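# Three arms stand the enclosure upright in the bay

## Task

Get the enclosure resting upright on its base inside the marked bay, never letting it spin quickly on the way. The arm feet are fixed in metres, with heading measured counter-clockwise from +x in degrees: arm1 at x=-0.99 y=+0.32 z=+0.37 heading -2; arm2 at x=-0.98 y=-0.32 z=+0.32 heading +0; arm3 at x=+0.85 y=+0.00 z=+0.60 heading +179. Finish by releasing it and pulling the arms away; it only counts if the enclosure stays put on its own with no robot holding it.

## Robot and tools

Setup: three identical i2rt Big YAM arms, arm1, arm2 and arm3. Each has six revolute joints, a two-finger gripper and a wrist camera. arm1 and arm2 sit on the -x side about 0.64 m apart in y, facing +x; arm3 sits on the +x side facing back toward -x. Two fixed room cameras exist: cam_high and cam_low. The hand reaches roughly 1.0 m from the joint1 axis. With joints 1 and 6 at 0 and the hand level and pointing forward, the wrist camera rides on top of the hand looking toward the fingertips.

Frame: a single shared scene frame, origin on the floor, +z up. The hand point is midway between the fingertips; its z axis runs along the fingers and the fingers close along its y axis. Nothing prints foot poses; use the positions given in the task.

execute_actions(actions, cameras): actions is a list holding exactly one action, or empty to just read state and images. The action is an object keyed by arm name; each arm's entry holds one key, joints, an object mapping joint names to absolute target values (not offsets). All named motions start at once and may finish at different times. Names and ranges: joint1_rad -2.879 to 2.879 (base yaw, positive counter-clockwise seen from above, 0 points along the foot's heading); joint2_rad 0 to 3.141 (shoulder, 0 has the upper arm pointing back near level, increasing lifts it up then forward); joint3_rad 0 to 3.019 (elbow, 0 folded, increasing opens); joint4_rad -1.692 to 1.57 (hand pitch, positive tips fingers up); joint5_rad -1.57 to 1.57 (hand swing sideways, positive to the arm's right); joint6_rad -2.094 to 2.094 (hand roll, positive clockwise viewed from behind the hand); gripper_m 0 to 0.093 metres of fingertip gap. Joint angles are radians. Completion tolerances: ±0.045, ±0.14, ±0.09, ±0.055, ±0.03, ±0.035 rad for joints 1 to 6, ±0.003 m for the gripper. One action runs at most 15 s. Example: {"arm1": {"joints": {"gripper_m": 0.05}}, "arm2": {"joints": {"joint1_rad": 0.3}}}. cameras is a list of camera names (arm1_cam_wrist, arm2_cam_wrist, arm3_cam_wrist, cam_high, cam_low, or all); omitted, null or ["all"] gives every camera, [] gives none. Any unknown key, name or out-of-range number rejects the whole call and nothing moves. Joints or arms left out of an action may still be driving toward earlier targets.

wait(seconds): 0 to 10 s, commands nothing, returns the same state and images as an empty action.

zoom_image(camera, region): enlarges part of that camera's latest full image; region is [x0, y0, x1, y1] in pixels from the top-left, at most 504 by 504. All images are 672x504.

finished_scene(scene): ends the current scene by number (1 or 2), irreversibly, after the last command has been held; the result tells whether the goal was met and gives the next task. Sending a reply with no tool call ends everything.

Reading results: joint_positions reports current angles; joint torques are raw drive output with per-arm offset, scale and noise, nonzero even in free air, so treat them as rough hints. joint_status tells how each named motion ended: done, off_target (resting short and perhaps still pushing), contact_stop or time_out (old target dropped, holds where it stopped, though a timed-out joint may keep a nearby target within 0.375, 0.375, 0.113, 0.225, 0.075, 0.3 rad for joints 1 to 6 and keep pushing), not_followed (a self/inter-arm collision check blocked that arm's joint targets; the gripper part still runs, and the arm may retry those targets on later actions). A line 'joint command not followed', often with 'cause:', accompanies that. on_its_own lists behaviour the call did not command; 'held at' is the held target, not the actual position. To relieve a pushing joint, command its reported position. MOTOR HOT appears from 85 °C; at 100 °C an OVER-TEMPERATURE FAULT drops that arm until it cools, and its unfinished keys read limit_stop_at_motor_heat (resend the target). A stop reported by any call cancels the remaining motion calls and finished_scene in that reply.

Cautions: the arm does not halt on contact and can push very hard, heating motors; avoid sustained loads and stalled pushes. Joints move at different speeds, so the hand path between postures can arc widely. Tiny target changes may produce no motion. A loaded joint sags. Hard squeezing or collisions between two robots fail the task outright; the collision check ignores fingers, gripper housings and wrist cameras and can react too late. Contact made only through an object is fine. Arms do not wait on each other. Never push the enclosure or anything else out of the work area or onto the floor, avoid drops, slips and slams, and rotate the enclosure slowly. Loose objects can occasionally be nudged by outside disturbances. The simulation runs while you compose replies, with robots holding their last command. Shorter robot motion is better. End with grippers open and arms withdrawn so the enclosure stands unaided.

Each tool is called after "Request:" by a JSON object that holds its "method" and its "body".

## Session

I'll start by checking the current state of the scene.

Request:
{"method": "execute_actions", "body": {"actions": []}}

Scene clock: 0.00 s.
Joint torques (N m, as the arm reports them, + toward a larger angle): no reading
arm1.joint_positions: joint1_rad=-0.325 joint2_rad=+0.457 joint3_rad=+1.358 joint4_rad=-1.152 joint5_rad=+0.168 joint6_rad=+0.134 gripper_m=+0.094
arm1.joint_status: not commanded
arm1.hand: x=-0.8315 y=+0.2294 z=+0.9737 quat_wxyz=(-0.603, -0.244, -0.747, +0.138) (m; scene frame)
arm2.joint_positions: joint1_rad=-0.376 joint2_rad=+0.591 joint3_rad=+1.331 joint4_rad=-1.466 joint5_rad=+0.011 joint6_rad=-0.418 gripper_m=+0.095
arm2.joint_status: not commanded
arm2.hand: x=-0.7776 y=-0.4011 z=+0.8129 quat_wxyz=(-0.370, +0.019, -0.915, +0.160) (m; scene frame)
arm3.joint_positions: joint1_rad=+0.131 joint2_rad=+0.451 joint3_rad=+1.403 joint4_rad=-1.445 joint5_rad=-0.300 joint6_rad=-0.287 gripper_m=+0.095
arm3.joint_status: not commanded
arm3.hand: x=+0.7155 y=-0.0693 z=+1.1597 quat_wxyz=(+0.080, +0.817, +0.244, -0.517) (m; scene frame)
pictures: arm1_cam_wrist, arm2_cam_wrist, arm3_cam_wrist, cam_high, cam_low
Images, in order (width x height): arm1_cam_wrist 672x504, arm2_cam_wrist 672x504, arm3_cam_wrist 672x504, cam_high 672x504, cam_low 672x504.

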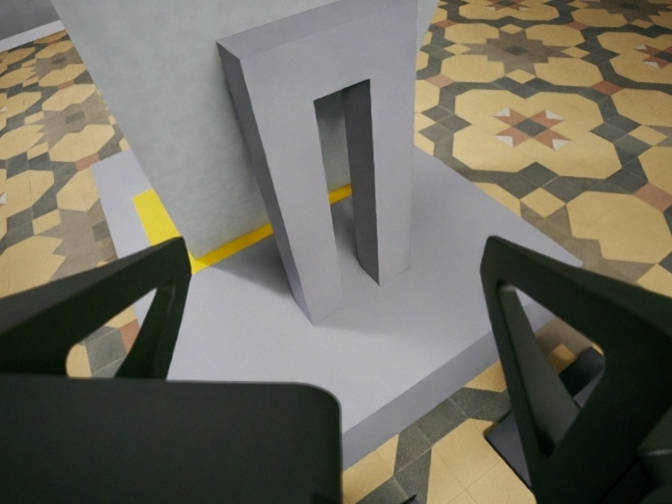

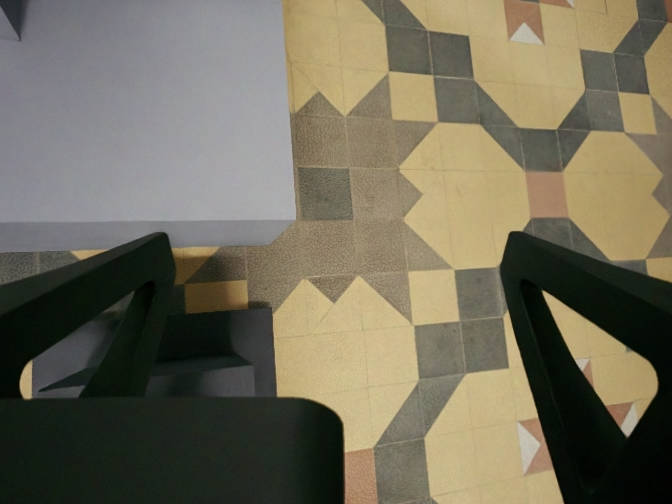

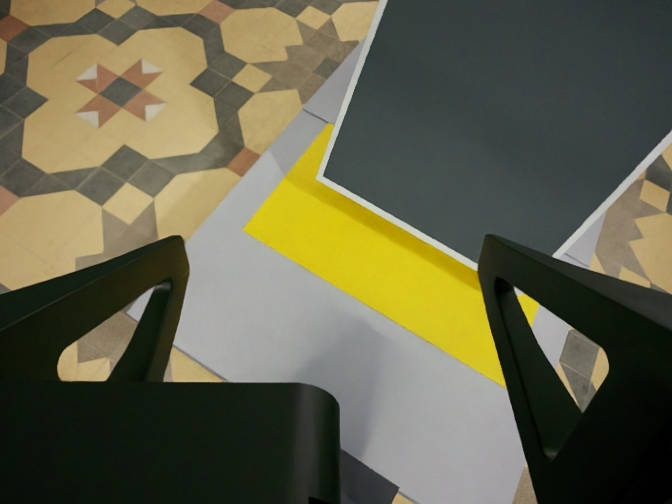

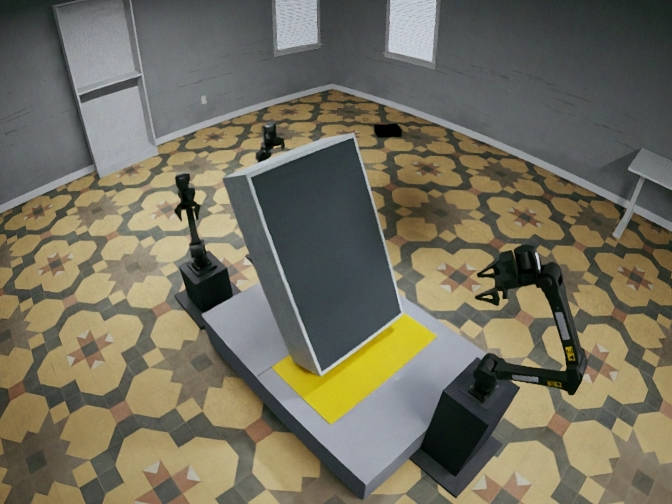

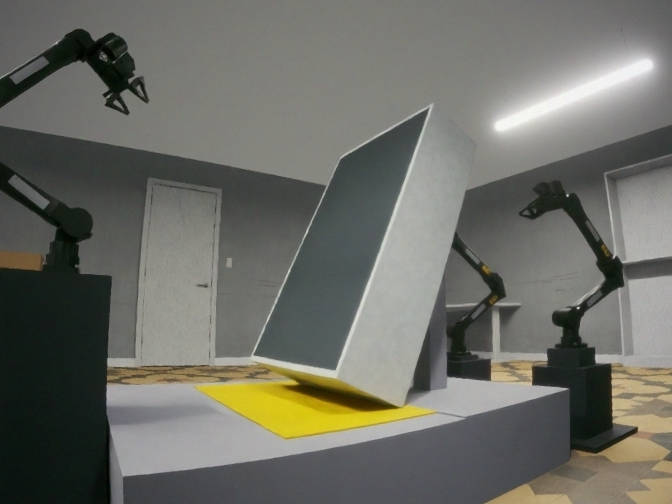

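Request:
{"method": "zoom_image", "body": {"camera": "cam_high", "region": [150, 100, 600, 500]}}

Request:
{"method": "zoom_image", "body": {"camera": "cam_low", "region": [100, 80, 672, 504]}}

Region (150, 100, 600, 500) of cam_high's 672x504 image, scaled by 1.120, with more detail than that image has.

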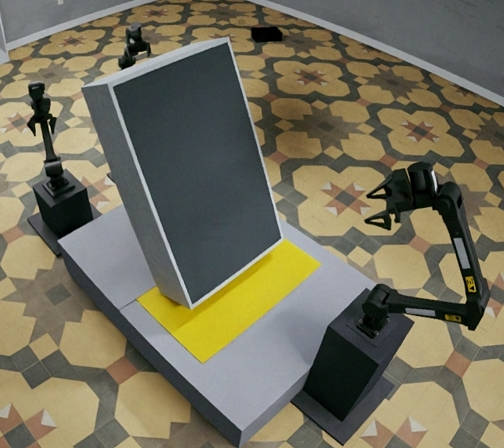

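Region (100, 80, 672, 504) is 572x424 pixels. A region can be at most 504 by 504 pixels.

Request:
{"method": "zoom_image", "body": {"camera": "cam_low", "region": [168, 60, 672, 504]}}

Region (168, 60, 672, 504) of cam_low's 672x504 image, scaled by 1.000; it fills the top 444 rows of this view, and the rest is white.

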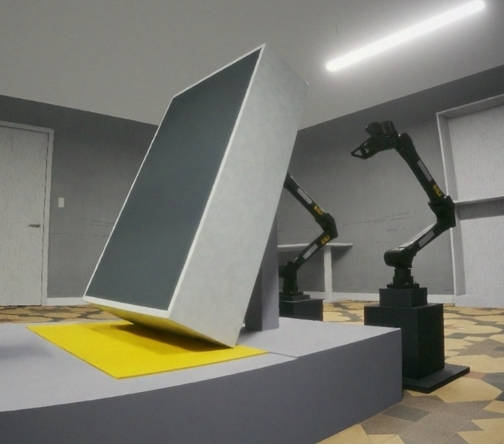

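Request:
{"method": "execute_actions", "body": {"actions": [{"arm1": {"joints": {"joint1_rad": 0.8, "joint2_rad": 1.0, "joint3_rad": 1.4, "joint4_rad": -0.4, "joint5_rad": 0.0, "joint6_rad": 0.0}}, "arm2": {"joints": {"joint1_rad": -0.8, "joint2_rad": 1.0, "joint3_rad": 1.4, "joint4_rad": -0.4, "joint5_rad": 0.0, "joint6_rad": 0.0}}, "arm3": {"joints": {"joint1_rad": 0.017, "joint2_rad": 1.0, "joint3_rad": 1.4, "joint4_rad": -0.4, "joint5_rad": 0.0, "joint6_rad": 0.0}}}], "cameras": ["cam_high", "arm3_cam_wrist"]}}

Scene clock: 5.37 s.
Joint torques (N m, as the arm reports them, + toward a larger angle): arm1=[-0.15 -5.63  9.55  2.47 -0.16 -0.15] | arm2=[-1.17 -3.33 14.23  2.23  0.    0.15] | arm3=[-0.63 -4.79 12.35  2.77  0.13  0.13]
arm1.joint_positions: joint1_rad=+0.793 joint2_rad=+0.997 joint3_rad=+1.386 joint4_rad=-0.412 joint5_rad=+0.000 joint6_rad=+0.009 gripper_m=+0.094
arm1.joint_status: all done
arm1.hand: x=-0.6480 y=+0.6457 z=+0.9998 quat_wxyz=(-0.651, +0.262, -0.665, -0.257) (m; scene frame)
arm2.joint_positions: joint1_rad=-0.795 joint2_rad=+1.004 joint3_rad=+1.376 joint4_rad=-0.416 joint5_rad=+0.000 joint6_rad=-0.015 gripper_m=+0.095
arm2.joint_status: all done
arm2.hand: x=-0.6365 y=-0.6625 z=+0.9323 quat_wxyz=(-0.631, -0.273, -0.674, +0.272) (m; scene frame)
arm3.joint_positions: joint1_rad=+0.021 joint2_rad=+1.004 joint3_rad=+1.394 joint4_rad=-0.426 joint5_rad=-0.002 joint6_rad=-0.015 gripper_m=+0.095
arm3.joint_status: all done
arm3.hand: x=+0.3762 y=-0.0037 z=+1.2282 quat_wxyz=(-0.007, +0.719, +0.008, -0.695) (m; scene frame)
pictures: arm3_cam_wrist, cam_high
Images, in order (width x height): arm3_cam_wrist 672x504, cam_high 672x504.

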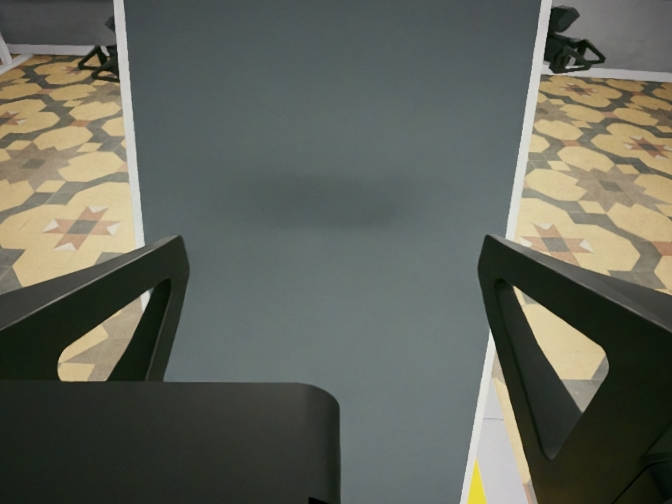

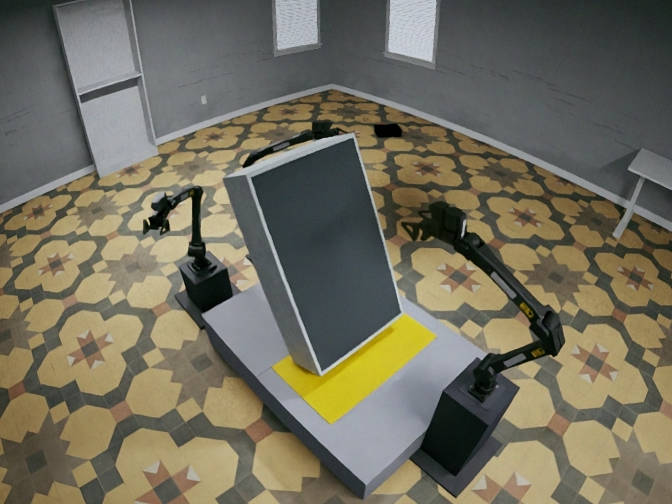

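Request:
{"method": "execute_actions", "body": {"actions": [{"arm1": {"joints": {"joint3_rad": 2.0}}, "arm2": {"joints": {"joint2_rad": 1.6}}, "arm3": {"joints": {"joint4_rad": 0.5}}}], "cameras": ["cam_high", "arm3_cam_wrist"]}}

Scene clock: 7.20 s.
Joint torques (N m, as the arm reports them, + toward a larger angle): arm1=[-0.34 -0.34  5.41  1.64 -0.11 -0.11] | arm2=[ -1.19 -14.07  14.18   1.68   0.     0.17] | arm3=[-0.73 -3.75 11.37  1.76  0.13  0.14]
arm1.joint_positions: joint1_rad=+0.793 joint2_rad=+0.998 joint3_rad=+1.994 joint4_rad=-0.401 joint5_rad=+0.000 joint6_rad=+0.009 gripper_m=+0.094
arm1.joint_status: all done
arm1.hand: x=-0.7879 y=+0.5190 z=+1.3190 quat_wxyz=(-0.821, +0.173, -0.434, -0.326) (m; scene frame)
arm2.joint_positions: joint1_rad=-0.795 joint2_rad=+1.621 joint3_rad=+1.376 joint4_rad=-0.405 joint5_rad=+0.000 joint6_rad=-0.014 gripper_m=+0.095
arm2.joint_status: all done
arm2.hand: x=-0.5025 y=-0.8016 z=+0.5789 quat_wxyz=(-0.402, -0.339, -0.832, +0.175) (m; scene frame)
arm3.joint_positions: joint1_rad=+0.021 joint2_rad=+1.004 joint3_rad=+1.394 joint4_rad=+0.478 joint5_rad=-0.002 joint6_rad=-0.015 gripper_m=+0.095
arm3.joint_status: all done
arm3.hand: x=+0.4631 y=-0.0051 z=+1.4247 quat_wxyz=(-0.008, +0.344, +0.007, -0.939) (m; scene frame)
pictures: arm3_cam_wrist, cam_high
Images, in order (width x height): arm3_cam_wrist 672x504, cam_high 672x504.

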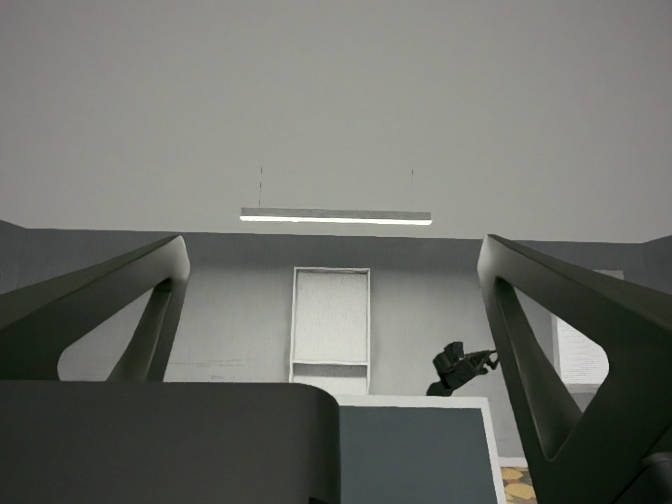

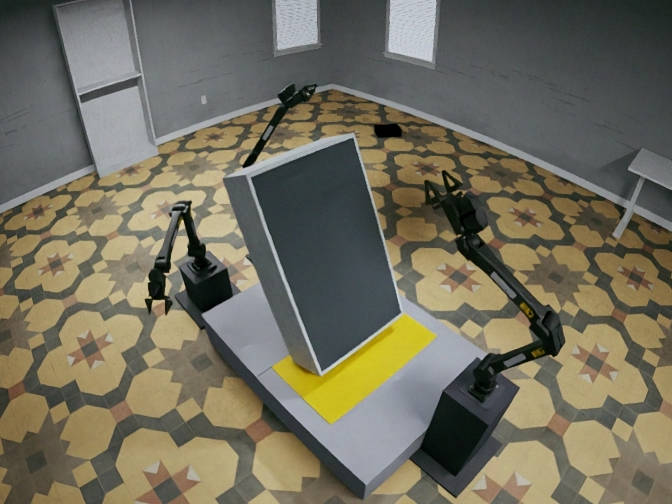

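Request:
{"method": "execute_actions", "body": {"actions": [{"arm1": {"joints": {"joint2_rad": 0.664, "joint3_rad": 1.018, "joint4_rad": -0.054}}, "arm2": {"joints": {"joint2_rad": 0.709, "joint3_rad": 1.196, "joint4_rad": -0.187}}, "arm3": {"joints": {"joint2_rad": 1.705, "joint3_rad": 1.152, "joint4_rad": 0.353}}}], "cameras": ["cam_high", "arm3_cam_wrist"]}}

Request:
{"method": "execute_actions", "body": {"actions": [{"arm1": {"joints": {"joint1_rad": -0.165}}, "arm2": {"joints": {"joint1_rad": 0.2}}}]}}

Scene clock: 13.00 s.
Joint torques (N m, as the arm reports them, + toward a larger angle): arm1=[-1.34 -0.65  9.09  2.42 -0.16 -0.13] | arm2=[-1.15  2.1  12.52  1.53 -0.01  0.15] | arm3=[ -0.78 -16.37  11.56   1.58   0.13   0.13]
arm1.joint_positions: joint1_rad=+0.793 joint2_rad=+0.665 joint3_rad=+1.009 joint4_rad=-0.063 joint5_rad=+0.000 joint6_rad=+0.009 gripper_m=+0.094
arm1.joint_status: all done
arm1.hand: x=-0.7292 y=+0.5697 z=+0.9898 quat_wxyz=(-0.744, +0.221, -0.558, -0.294) (m; scene frame)
arm2.joint_positions: joint1_rad=-0.795 joint2_rad=+0.704 joint3_rad=+1.182 joint4_rad=-0.189 joint5_rad=+0.000 joint6_rad=-0.014 gripper_m=+0.095
arm2.joint_status: all done
arm2.hand: x=-0.7237 y=-0.5736 z=+0.9925 quat_wxyz=(-0.733, -0.226, -0.559, +0.315) (m; scene frame)
arm3.joint_positions: joint1_rad=+0.021 joint2_rad=+1.719 joint3_rad=+1.139 joint4_rad=+0.357 joint5_rad=-0.002 joint6_rad=-0.014 gripper_m=+0.095
arm3.joint_status: all done
arm3.hand: x=+0.1464 y=-0.0008 z=+0.8370 quat_wxyz=(-0.007, +0.781, +0.008, -0.625) (m; scene frame)
pictures: arm3_cam_wrist, cam_high
Images, in order (width x height): arm3_cam_wrist 672x504, cam_high 672x504.

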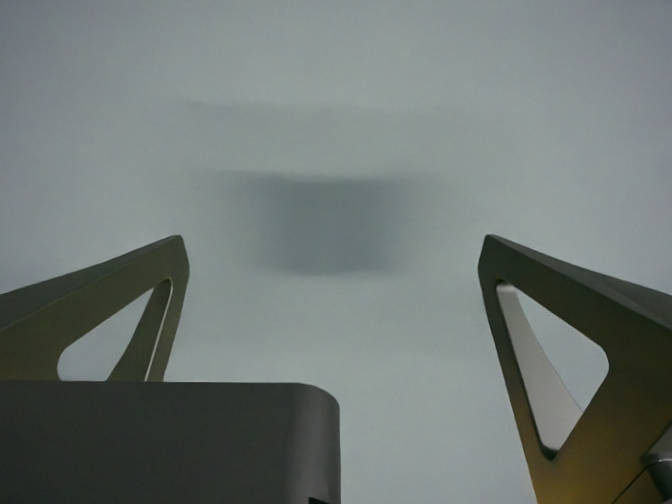

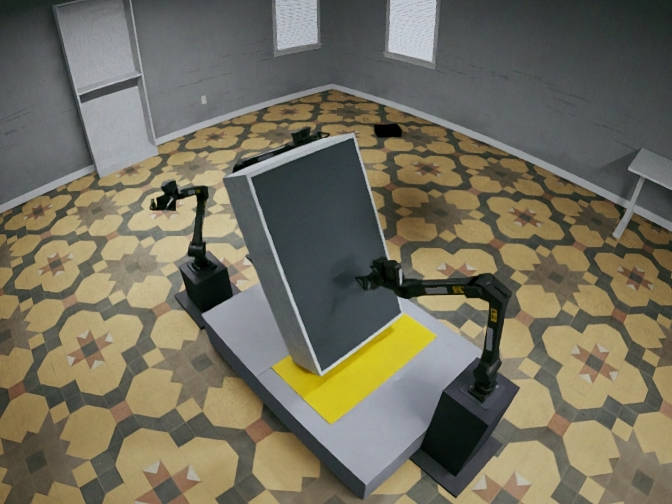

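Scene clock: 14.47 s.
Joint torques (N m, as the arm reports them, + toward a larger angle): arm1=[-1.66 -0.57  9.06  2.3  -0.12 -0.17] | arm2=[ 0.29  2.09 12.56  1.51 -0.02  0.15] | arm3=[ -0.69 -16.27  11.61   1.6    0.13   0.12]
arm1.joint_positions: joint1_rad=-0.157 joint2_rad=+0.665 joint3_rad=+1.009 joint4_rad=-0.063 joint5_rad=+0.000 joint6_rad=+0.009 gripper_m=+0.094
arm1.joint_status: all done
arm1.hand: x=-0.6393 y=+0.2513 z=+0.9921 quat_wxyz=(-0.798, -0.061, -0.594, +0.077) (m; scene frame)
arm2.joint_positions: joint1_rad=+0.190 joint2_rad=+0.704 joint3_rad=+1.182 joint4_rad=-0.189 joint5_rad=+0.000 joint6_rad=-0.013 gripper_m=+0.095
arm2.joint_status: all done
arm2.hand: x=-0.6253 y=-0.2555 z=+0.9924 quat_wxyz=(-0.794, +0.060, -0.600, -0.074) (m; scene frame)
arm3.joint_positions: joint1_rad=+0.021 joint2_rad=+1.719 joint3_rad=+1.139 joint4_rad=+0.357 joint5_rad=-0.002 joint6_rad=-0.014 gripper_m=+0.095
arm3.joint_status: not commanded
arm3.hand: x=+0.1464 y=-0.0008 z=+0.8370 quat_wxyz=(-0.007, +0.781, +0.008, -0.625) (m; scene frame)
pictures: arm1_cam_wrist, arm2_cam_wrist, arm3_cam_wrist, cam_high, cam_low
Images, in order (width x height): arm1_cam_wrist 672x504, arm2_cam_wrist 672x504, arm3_cam_wrist 672x504, cam_high 672x504, cam_low 672x504.

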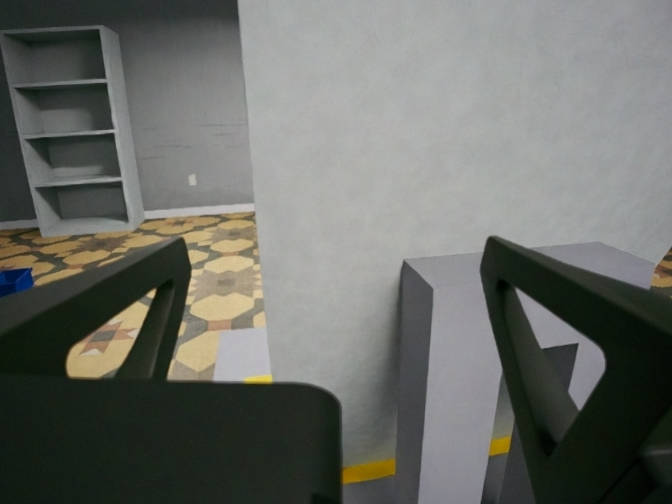

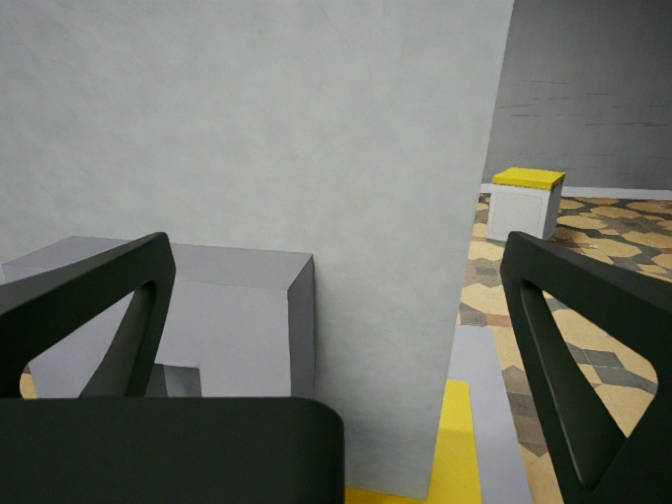

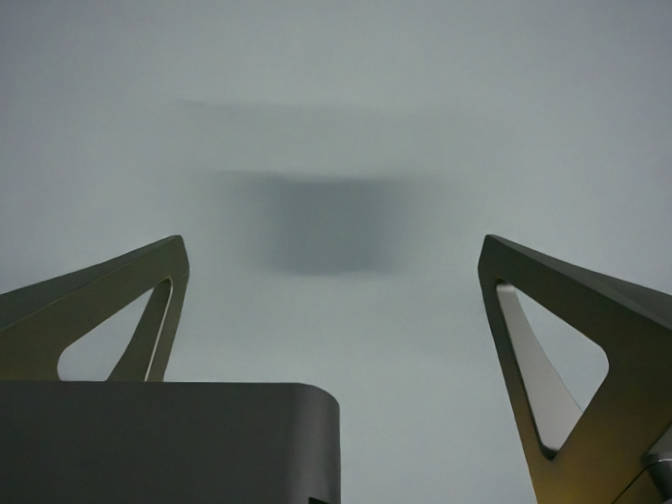

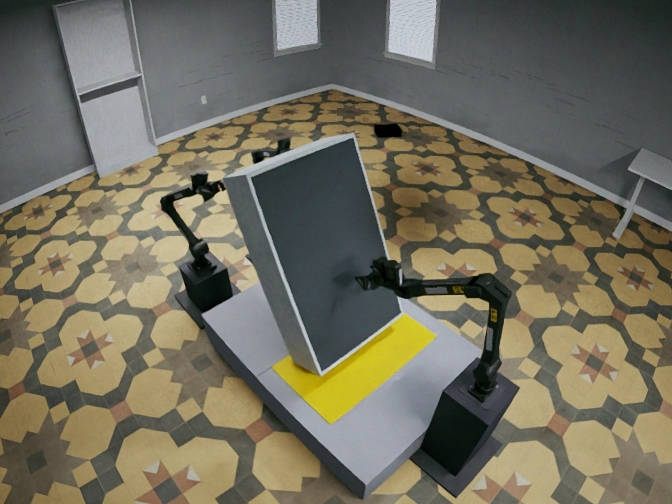

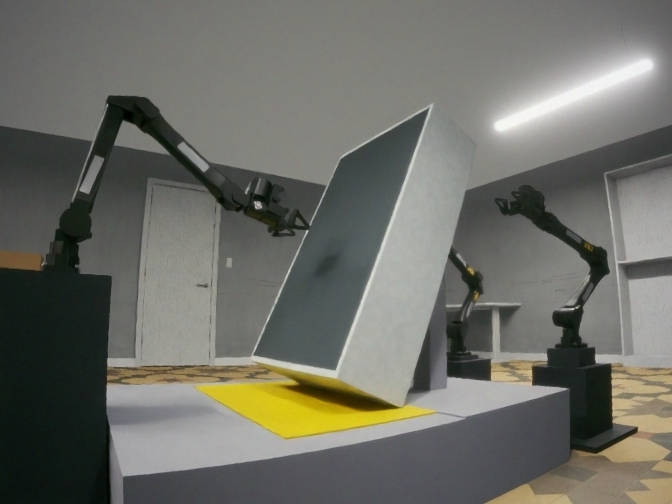

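Request:
{"method": "execute_actions", "body": {"actions": [{"arm1": {"joints": {"joint1_rad": -0.215, "joint2_rad": 1.04, "joint3_rad": 1.199, "joint4_rad": 0.141, "gripper_m": 0.02}}, "arm2": {"joints": {"joint1_rad": 0.25, "joint2_rad": 1.055, "joint3_rad": 1.365, "joint4_rad": -0.01, "gripper_m": 0.02}}, "arm3": {"joints": {"joint2_rad": 1.892, "joint3_rad": 1.423, "joint4_rad": 0.269}}}]}}

Scene clock: 17.67 s.
Joint torques (N m, as the arm reports them, + toward a larger angle): arm1=[-1.26 -8.19 10.61  2.1  -0.13 -0.07] | arm2=[ 0.36 -5.1  14.69  1.87 -0.01  0.14] | arm3=[ -0.72 -16.41  15.95   1.03   0.12   0.13]
arm1.joint_positions: joint1_rad=-0.206 joint2_rad=+1.047 joint3_rad=+1.174 joint4_rad=+0.133 joint5_rad=+0.000 joint6_rad=+0.009 gripper_m=+0.020
arm1.joint_status: all done
arm1.hand: x=-0.5013 y=+0.1981 z=+0.9831 quat_wxyz=(-0.790, -0.076, -0.601, +0.096) (m; scene frame)
arm2.joint_positions: joint1_rad=+0.240 joint2_rad=+1.067 joint3_rad=+1.337 joint4_rad=-0.020 joint5_rad=+0.000 joint6_rad=-0.013 gripper_m=+0.020
arm2.joint_status: all done
arm2.hand: x=-0.4808 y=-0.2017 z=+0.9752 quat_wxyz=(-0.781, +0.076, -0.614, -0.092) (m; scene frame)
arm3.joint_positions: joint1_rad=+0.021 joint2_rad=+1.873 joint3_rad=+1.368 joint4_rad=+0.288 joint5_rad=-0.002 joint6_rad=-0.014 gripper_m=+0.095
arm3.joint_status: all done
arm3.hand: x=+0.0768 y=-0.0008 z=+0.8395 quat_wxyz=(-0.007, +0.779, +0.008, -0.627) (m; scene frame)
pictures: arm1_cam_wrist, arm2_cam_wrist, arm3_cam_wrist, cam_high, cam_low
Images, in order (width x height): arm1_cam_wrist 672x504, arm2_cam_wrist 672x504, arm3_cam_wrist 672x504, cam_high 672x504, cam_low 672x504.

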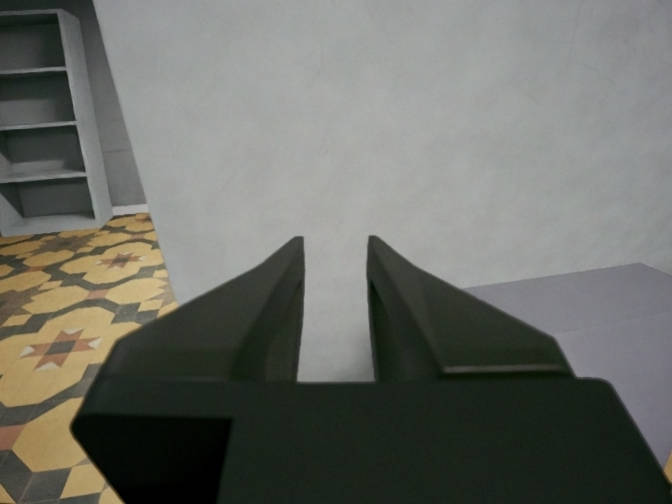

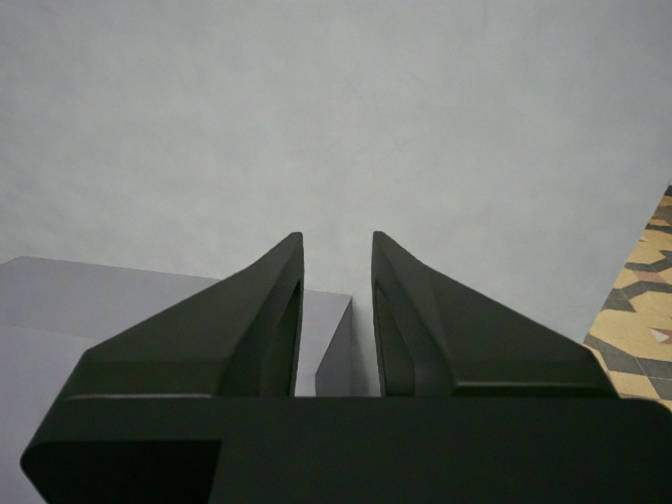

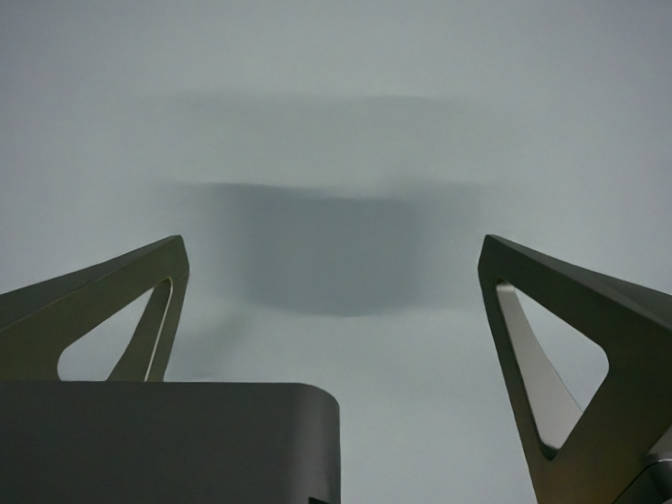

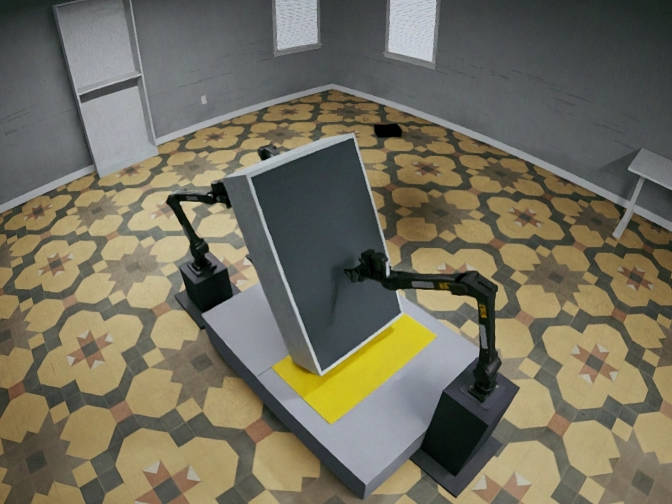

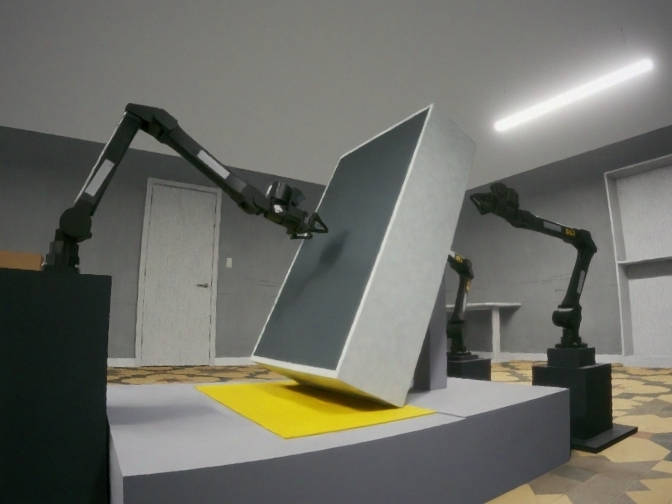

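Request:
{"method": "execute_actions", "body": {"actions": [], "cameras": []}}

Scene clock: 17.80 s.
Joint torques (N m, as the arm reports them, + toward a larger angle): arm1=[-1.69 -8.25 10.82  2.3  -0.16 -0.17] | arm2=[ 0.46 -4.68 14.72  1.83 -0.02  0.15] | arm3=[ -0.85 -16.45  15.98   1.03   0.12   0.13]
arm1.joint_positions: joint1_rad=-0.206 joint2_rad=+1.047 joint3_rad=+1.174 joint4_rad=+0.133 joint5_rad=+0.000 joint6_rad=+0.009 gripper_m=+0.020
arm1.joint_status: all done
arm1.hand: x=-0.5013 y=+0.1981 z=+0.9831 quat_wxyz=(-0.790, -0.076, -0.601, +0.096) (m; scene frame)
arm2.joint_positions: joint1_rad=+0.240 joint2_rad=+1.067 joint3_rad=+1.337 joint4_rad=-0.020 joint5_rad=+0.000 joint6_rad=-0.013 gripper_m=+0.020
arm2.joint_status: all done
arm2.hand: x=-0.4808 y=-0.2017 z=+0.9752 quat_wxyz=(-0.781, +0.076, -0.614, -0.092) (m; scene frame)
arm3.joint_positions: joint1_rad=+0.021 joint2_rad=+1.873 joint3_rad=+1.368 joint4_rad=+0.288 joint5_rad=-0.002 joint6_rad=-0.014 gripper_m=+0.095
arm3.joint_status: all done
arm3.hand: x=+0.0768 y=-0.0008 z=+0.8395 quat_wxyz=(-0.007, +0.779, +0.008, -0.627) (m; scene frame)
pictures: none
No camera images: the call's "cameras" was empty. Leave "cameras" out to get every camera's image.

Request:
{"method": "execute_actions", "body": {"actions": [{"arm1": {"joints": {"joint2_rad": 1.192, "joint3_rad": 1.341, "joint4_rad": 0.191}}, "arm2": {"joints": {"joint2_rad": 1.196, "joint3_rad": 1.506, "joint4_rad": 0.04}}, "arm3": {"joints": {"joint2_rad": 2.007, "joint3_rad": 1.63, "joint4_rad": 0.194}}}]}}

Scene clock: 19.40 s.
Joint torques (N m, as the arm reports them, + toward a larger angle): arm1=[ -2.75 -10.2   12.11   2.52  -0.17  -0.17] | arm2=[ 0.21 -6.04 16.92  1.92 -0.01  0.14] | arm3=[ -0.81 -18.37  16.58   1.03   0.13   0.13]
arm1.joint_positions: joint1_rad=-0.206 joint2_rad=+1.189 joint3_rad=+1.297 joint4_rad=+0.181 joint5_rad=+0.000 joint6_rad=+0.009 gripper_m=+0.020
arm1.joint_status: all done
arm1.hand: x=-0.4516 y=+0.1856 z=+0.9980 quat_wxyz=(-0.799, -0.075, -0.589, +0.097) (m; scene frame)
arm2.joint_positions: joint1_rad=+0.240 joint2_rad=+1.197 joint3_rad=+1.457 joint4_rad=+0.029 joint5_rad=+0.000 joint6_rad=-0.013 gripper_m=+0.020
arm2.joint_status: all done
arm2.hand: x=-0.4351 y=-0.1906 z=+0.9929 quat_wxyz=(-0.792, +0.074, -0.598, -0.094) (m; scene frame)
arm3.joint_positions: joint1_rad=+0.021 joint2_rad=+1.982 joint3_rad=+1.574 joint4_rad=+0.213 joint5_rad=-0.002 joint6_rad=-0.014 gripper_m=+0.095
arm3.joint_status: all done
arm3.hand: x=+0.0234 y=-0.0009 z=+0.8570 quat_wxyz=(-0.007, +0.772, +0.008, -0.635) (m; scene frame)
pictures: arm1_cam_wrist, arm2_cam_wrist, arm3_cam_wrist, cam_high, cam_low
Images, in order (width x height): arm1_cam_wrist 672x504, arm2_cam_wrist 672x504, arm3_cam_wrist 672x504, cam_high 672x504, cam_low 672x504.

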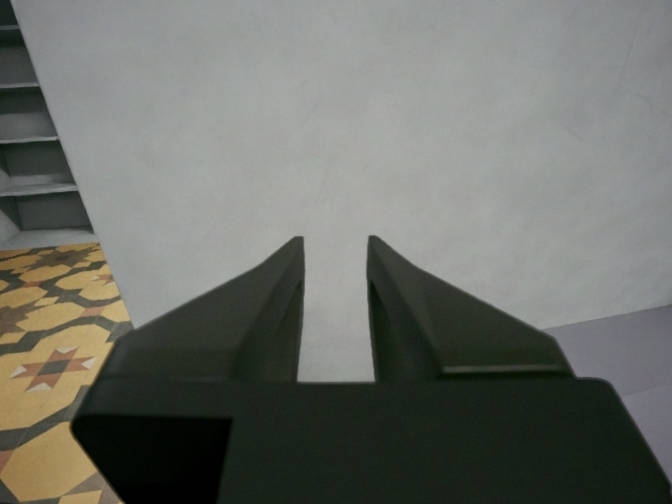

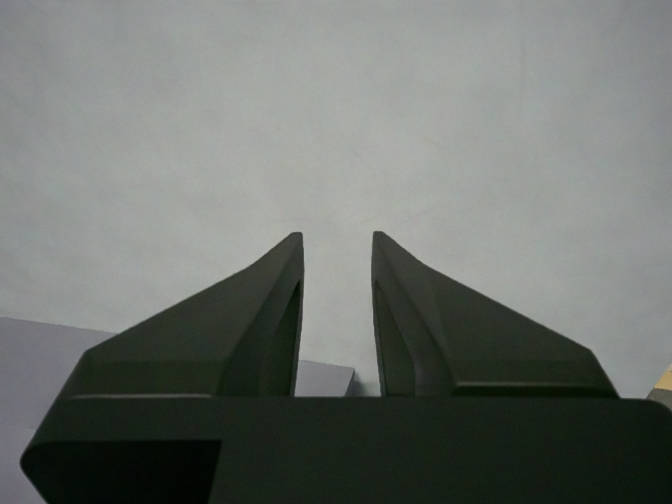

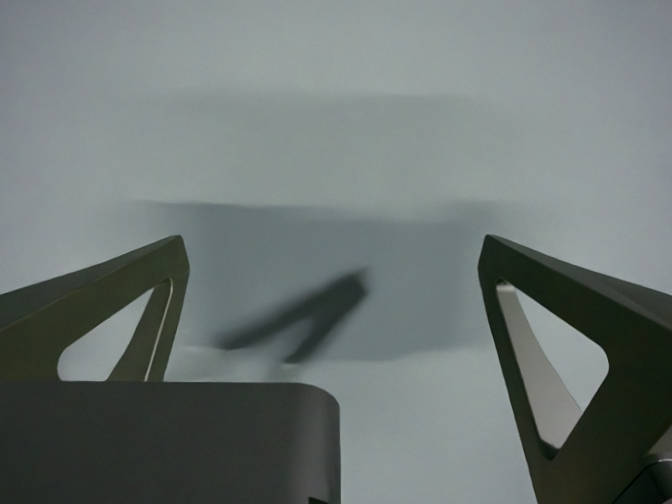

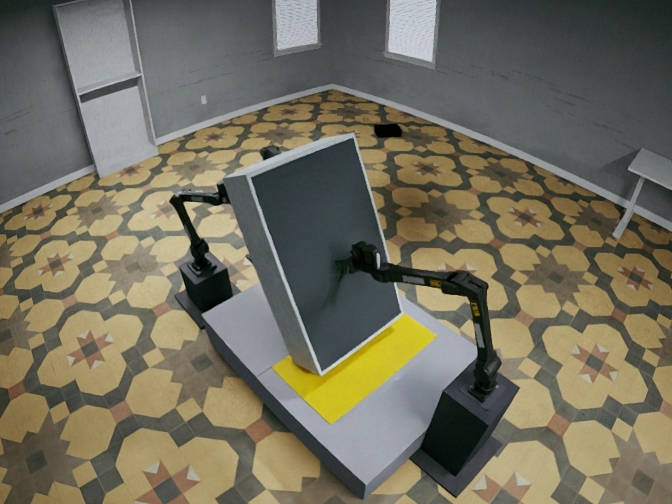

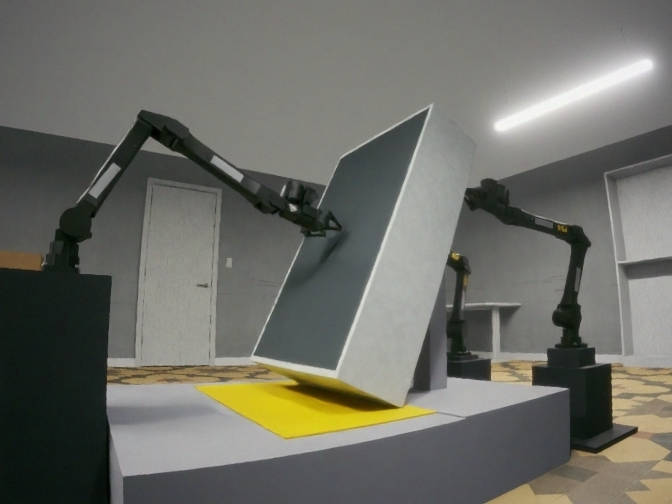

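Request:
{"method": "execute_actions", "body": {"actions": [{"arm3": {"joints": {"joint2_rad": 2.093, "joint3_rad": 1.789, "joint4_rad": 0.116}}}], "cameras": ["arm3_cam_wrist", "cam_low"]}}

Scene clock: 20.93 s.
Joint torques (N m, as the arm reports them, + toward a larger angle): arm1=[ -1.84 -10.33  12.27   2.57  -0.16  -0.12] | arm2=[ 0.53 -5.94 16.9   1.9  -0.01  0.14] | arm3=[ -0.69 -18.15  17.23   1.13  -0.04   0.12]
arm1.joint_positions: joint1_rad=-0.206 joint2_rad=+1.189 joint3_rad=+1.297 joint4_rad=+0.181 joint5_rad=+0.000 joint6_rad=+0.009 gripper_m=+0.020
arm1.joint_status: not commanded
arm1.hand: x=-0.4516 y=+0.1856 z=+0.9980 quat_wxyz=(-0.799, -0.075, -0.589, +0.097) (m; scene frame)
arm2.joint_positions: joint1_rad=+0.240 joint2_rad=+1.197 joint3_rad=+1.457 joint4_rad=+0.029 joint5_rad=+0.000 joint6_rad=-0.013 gripper_m=+0.020
arm2.joint_status: not commanded
arm2.hand: x=-0.4351 y=-0.1906 z=+0.9929 quat_wxyz=(-0.792, +0.074, -0.598, -0.094) (m; scene frame)
arm3.joint_positions: joint1_rad=+0.022 joint2_rad=+2.051 joint3_rad=+1.729 joint4_rad=+0.133 joint5_rad=+0.002 joint6_rad=-0.013 gripper_m=+0.095
arm3.joint_status: all done
arm3.hand: x=-0.0103 y=-0.0008 z=+0.8734 quat_wxyz=(-0.008, +0.770, +0.006, -0.637) (m; scene frame)
pictures: arm3_cam_wrist, cam_low
Images, in order (width x height): arm3_cam_wrist 672x504, cam_low 672x504.

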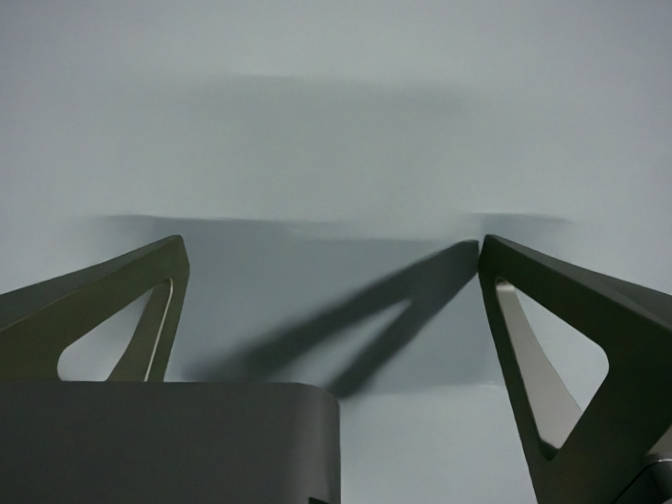

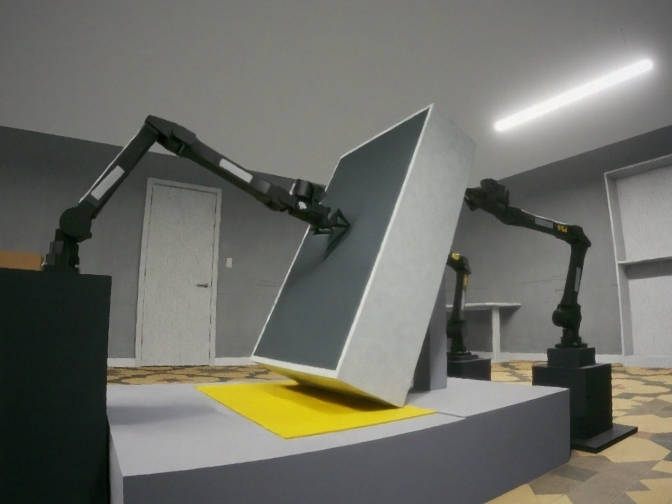

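Request:
{"method": "execute_actions", "body": {"actions": [{"arm1": {"joints": {"joint2_rad": 1.304, "joint3_rad": 1.465, "joint4_rad": 0.194}}, "arm2": {"joints": {"joint2_rad": 1.278, "joint3_rad": 1.601, "joint4_rad": 0.038}}, "arm3": {"joints": {"joint2_rad": 1.93, "joint3_rad": 1.65, "joint4_rad": 0.09}}}]}}

Scene clock: 23.07 s.
Joint torques (N m, as the arm reports them, + toward a larger angle): arm1=[ -1.72 -10.31  12.8    2.32  -0.09  -0.19] | arm2=[ 0.41 -6.28 17.2   1.84 -0.02  0.14] | arm3=[ -0.83 -20.66  11.03   1.14  -0.04   0.11]
arm1.joint_positions: joint1_rad=-0.206 joint2_rad=+1.293 joint3_rad=+1.417 joint4_rad=+0.183 joint5_rad=+0.000 joint6_rad=+0.009 gripper_m=+0.020
arm1.joint_status: all done
arm1.hand: x=-0.4153 y=+0.1764 z=+1.0146 quat_wxyz=(-0.804, -0.074, -0.582, +0.097) (m; scene frame)
arm2.joint_positions: joint1_rad=+0.240 joint2_rad=+1.270 joint3_rad=+1.549 joint4_rad=+0.029 joint5_rad=+0.000 joint6_rad=-0.013 gripper_m=+0.020
arm2.joint_status: all done
arm2.hand: x=-0.4110 y=-0.1847 z=+1.0082 quat_wxyz=(-0.798, +0.073, -0.591, -0.094) (m; scene frame)
arm3.joint_positions: joint1_rad=+0.022 joint2_rad=+1.935 joint3_rad=+1.657 joint4_rad=+0.106 joint5_rad=+0.002 joint6_rad=-0.013 gripper_m=+0.095
arm3.joint_status: all done
arm3.hand: x=+0.0208 y=-0.0011 z=+0.9192 quat_wxyz=(-0.008, +0.765, +0.006, -0.644) (m; scene frame)
pictures: arm1_cam_wrist, arm2_cam_wrist, arm3_cam_wrist, cam_high, cam_low
Images, in order (width x height): arm1_cam_wrist 672x504, arm2_cam_wrist 672x504, arm3_cam_wrist 672x504, cam_high 672x504, cam_low 672x504.

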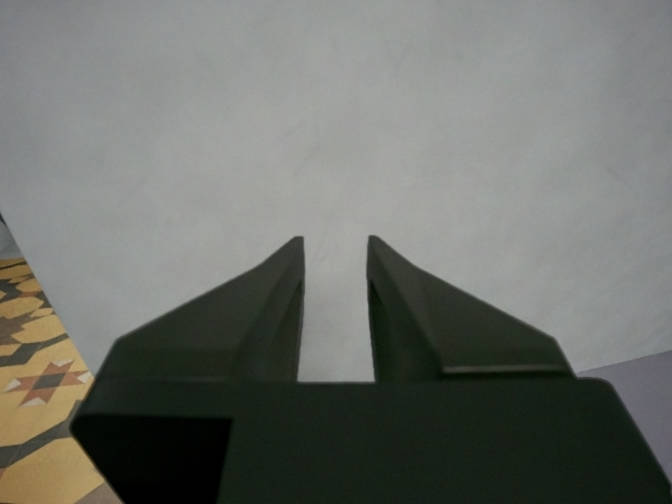

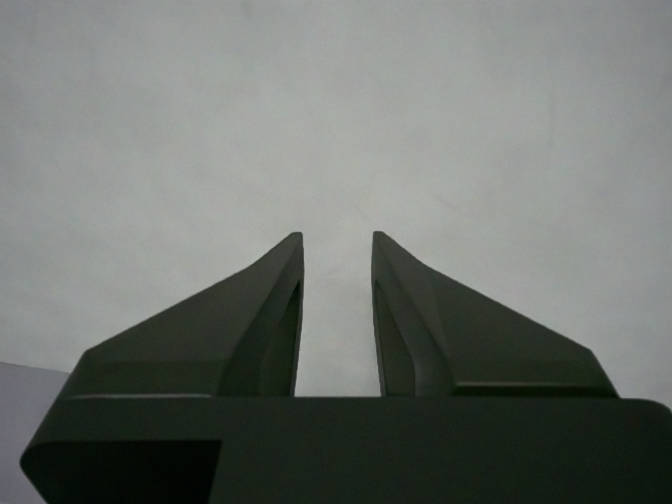

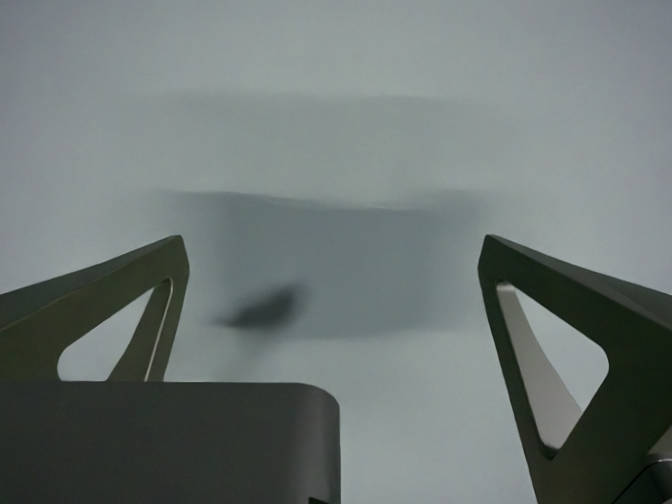

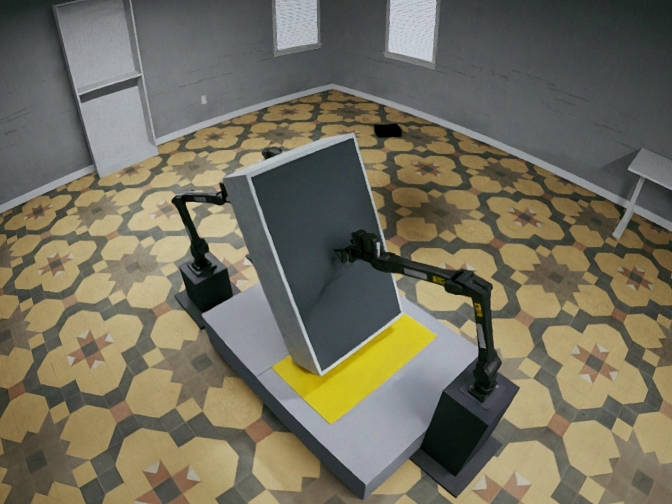

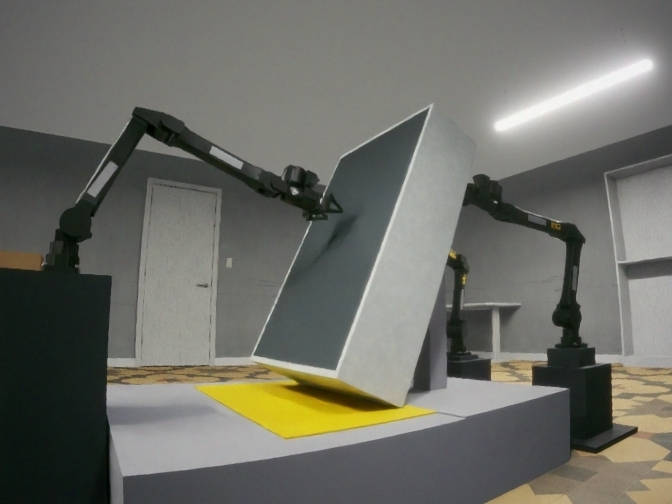

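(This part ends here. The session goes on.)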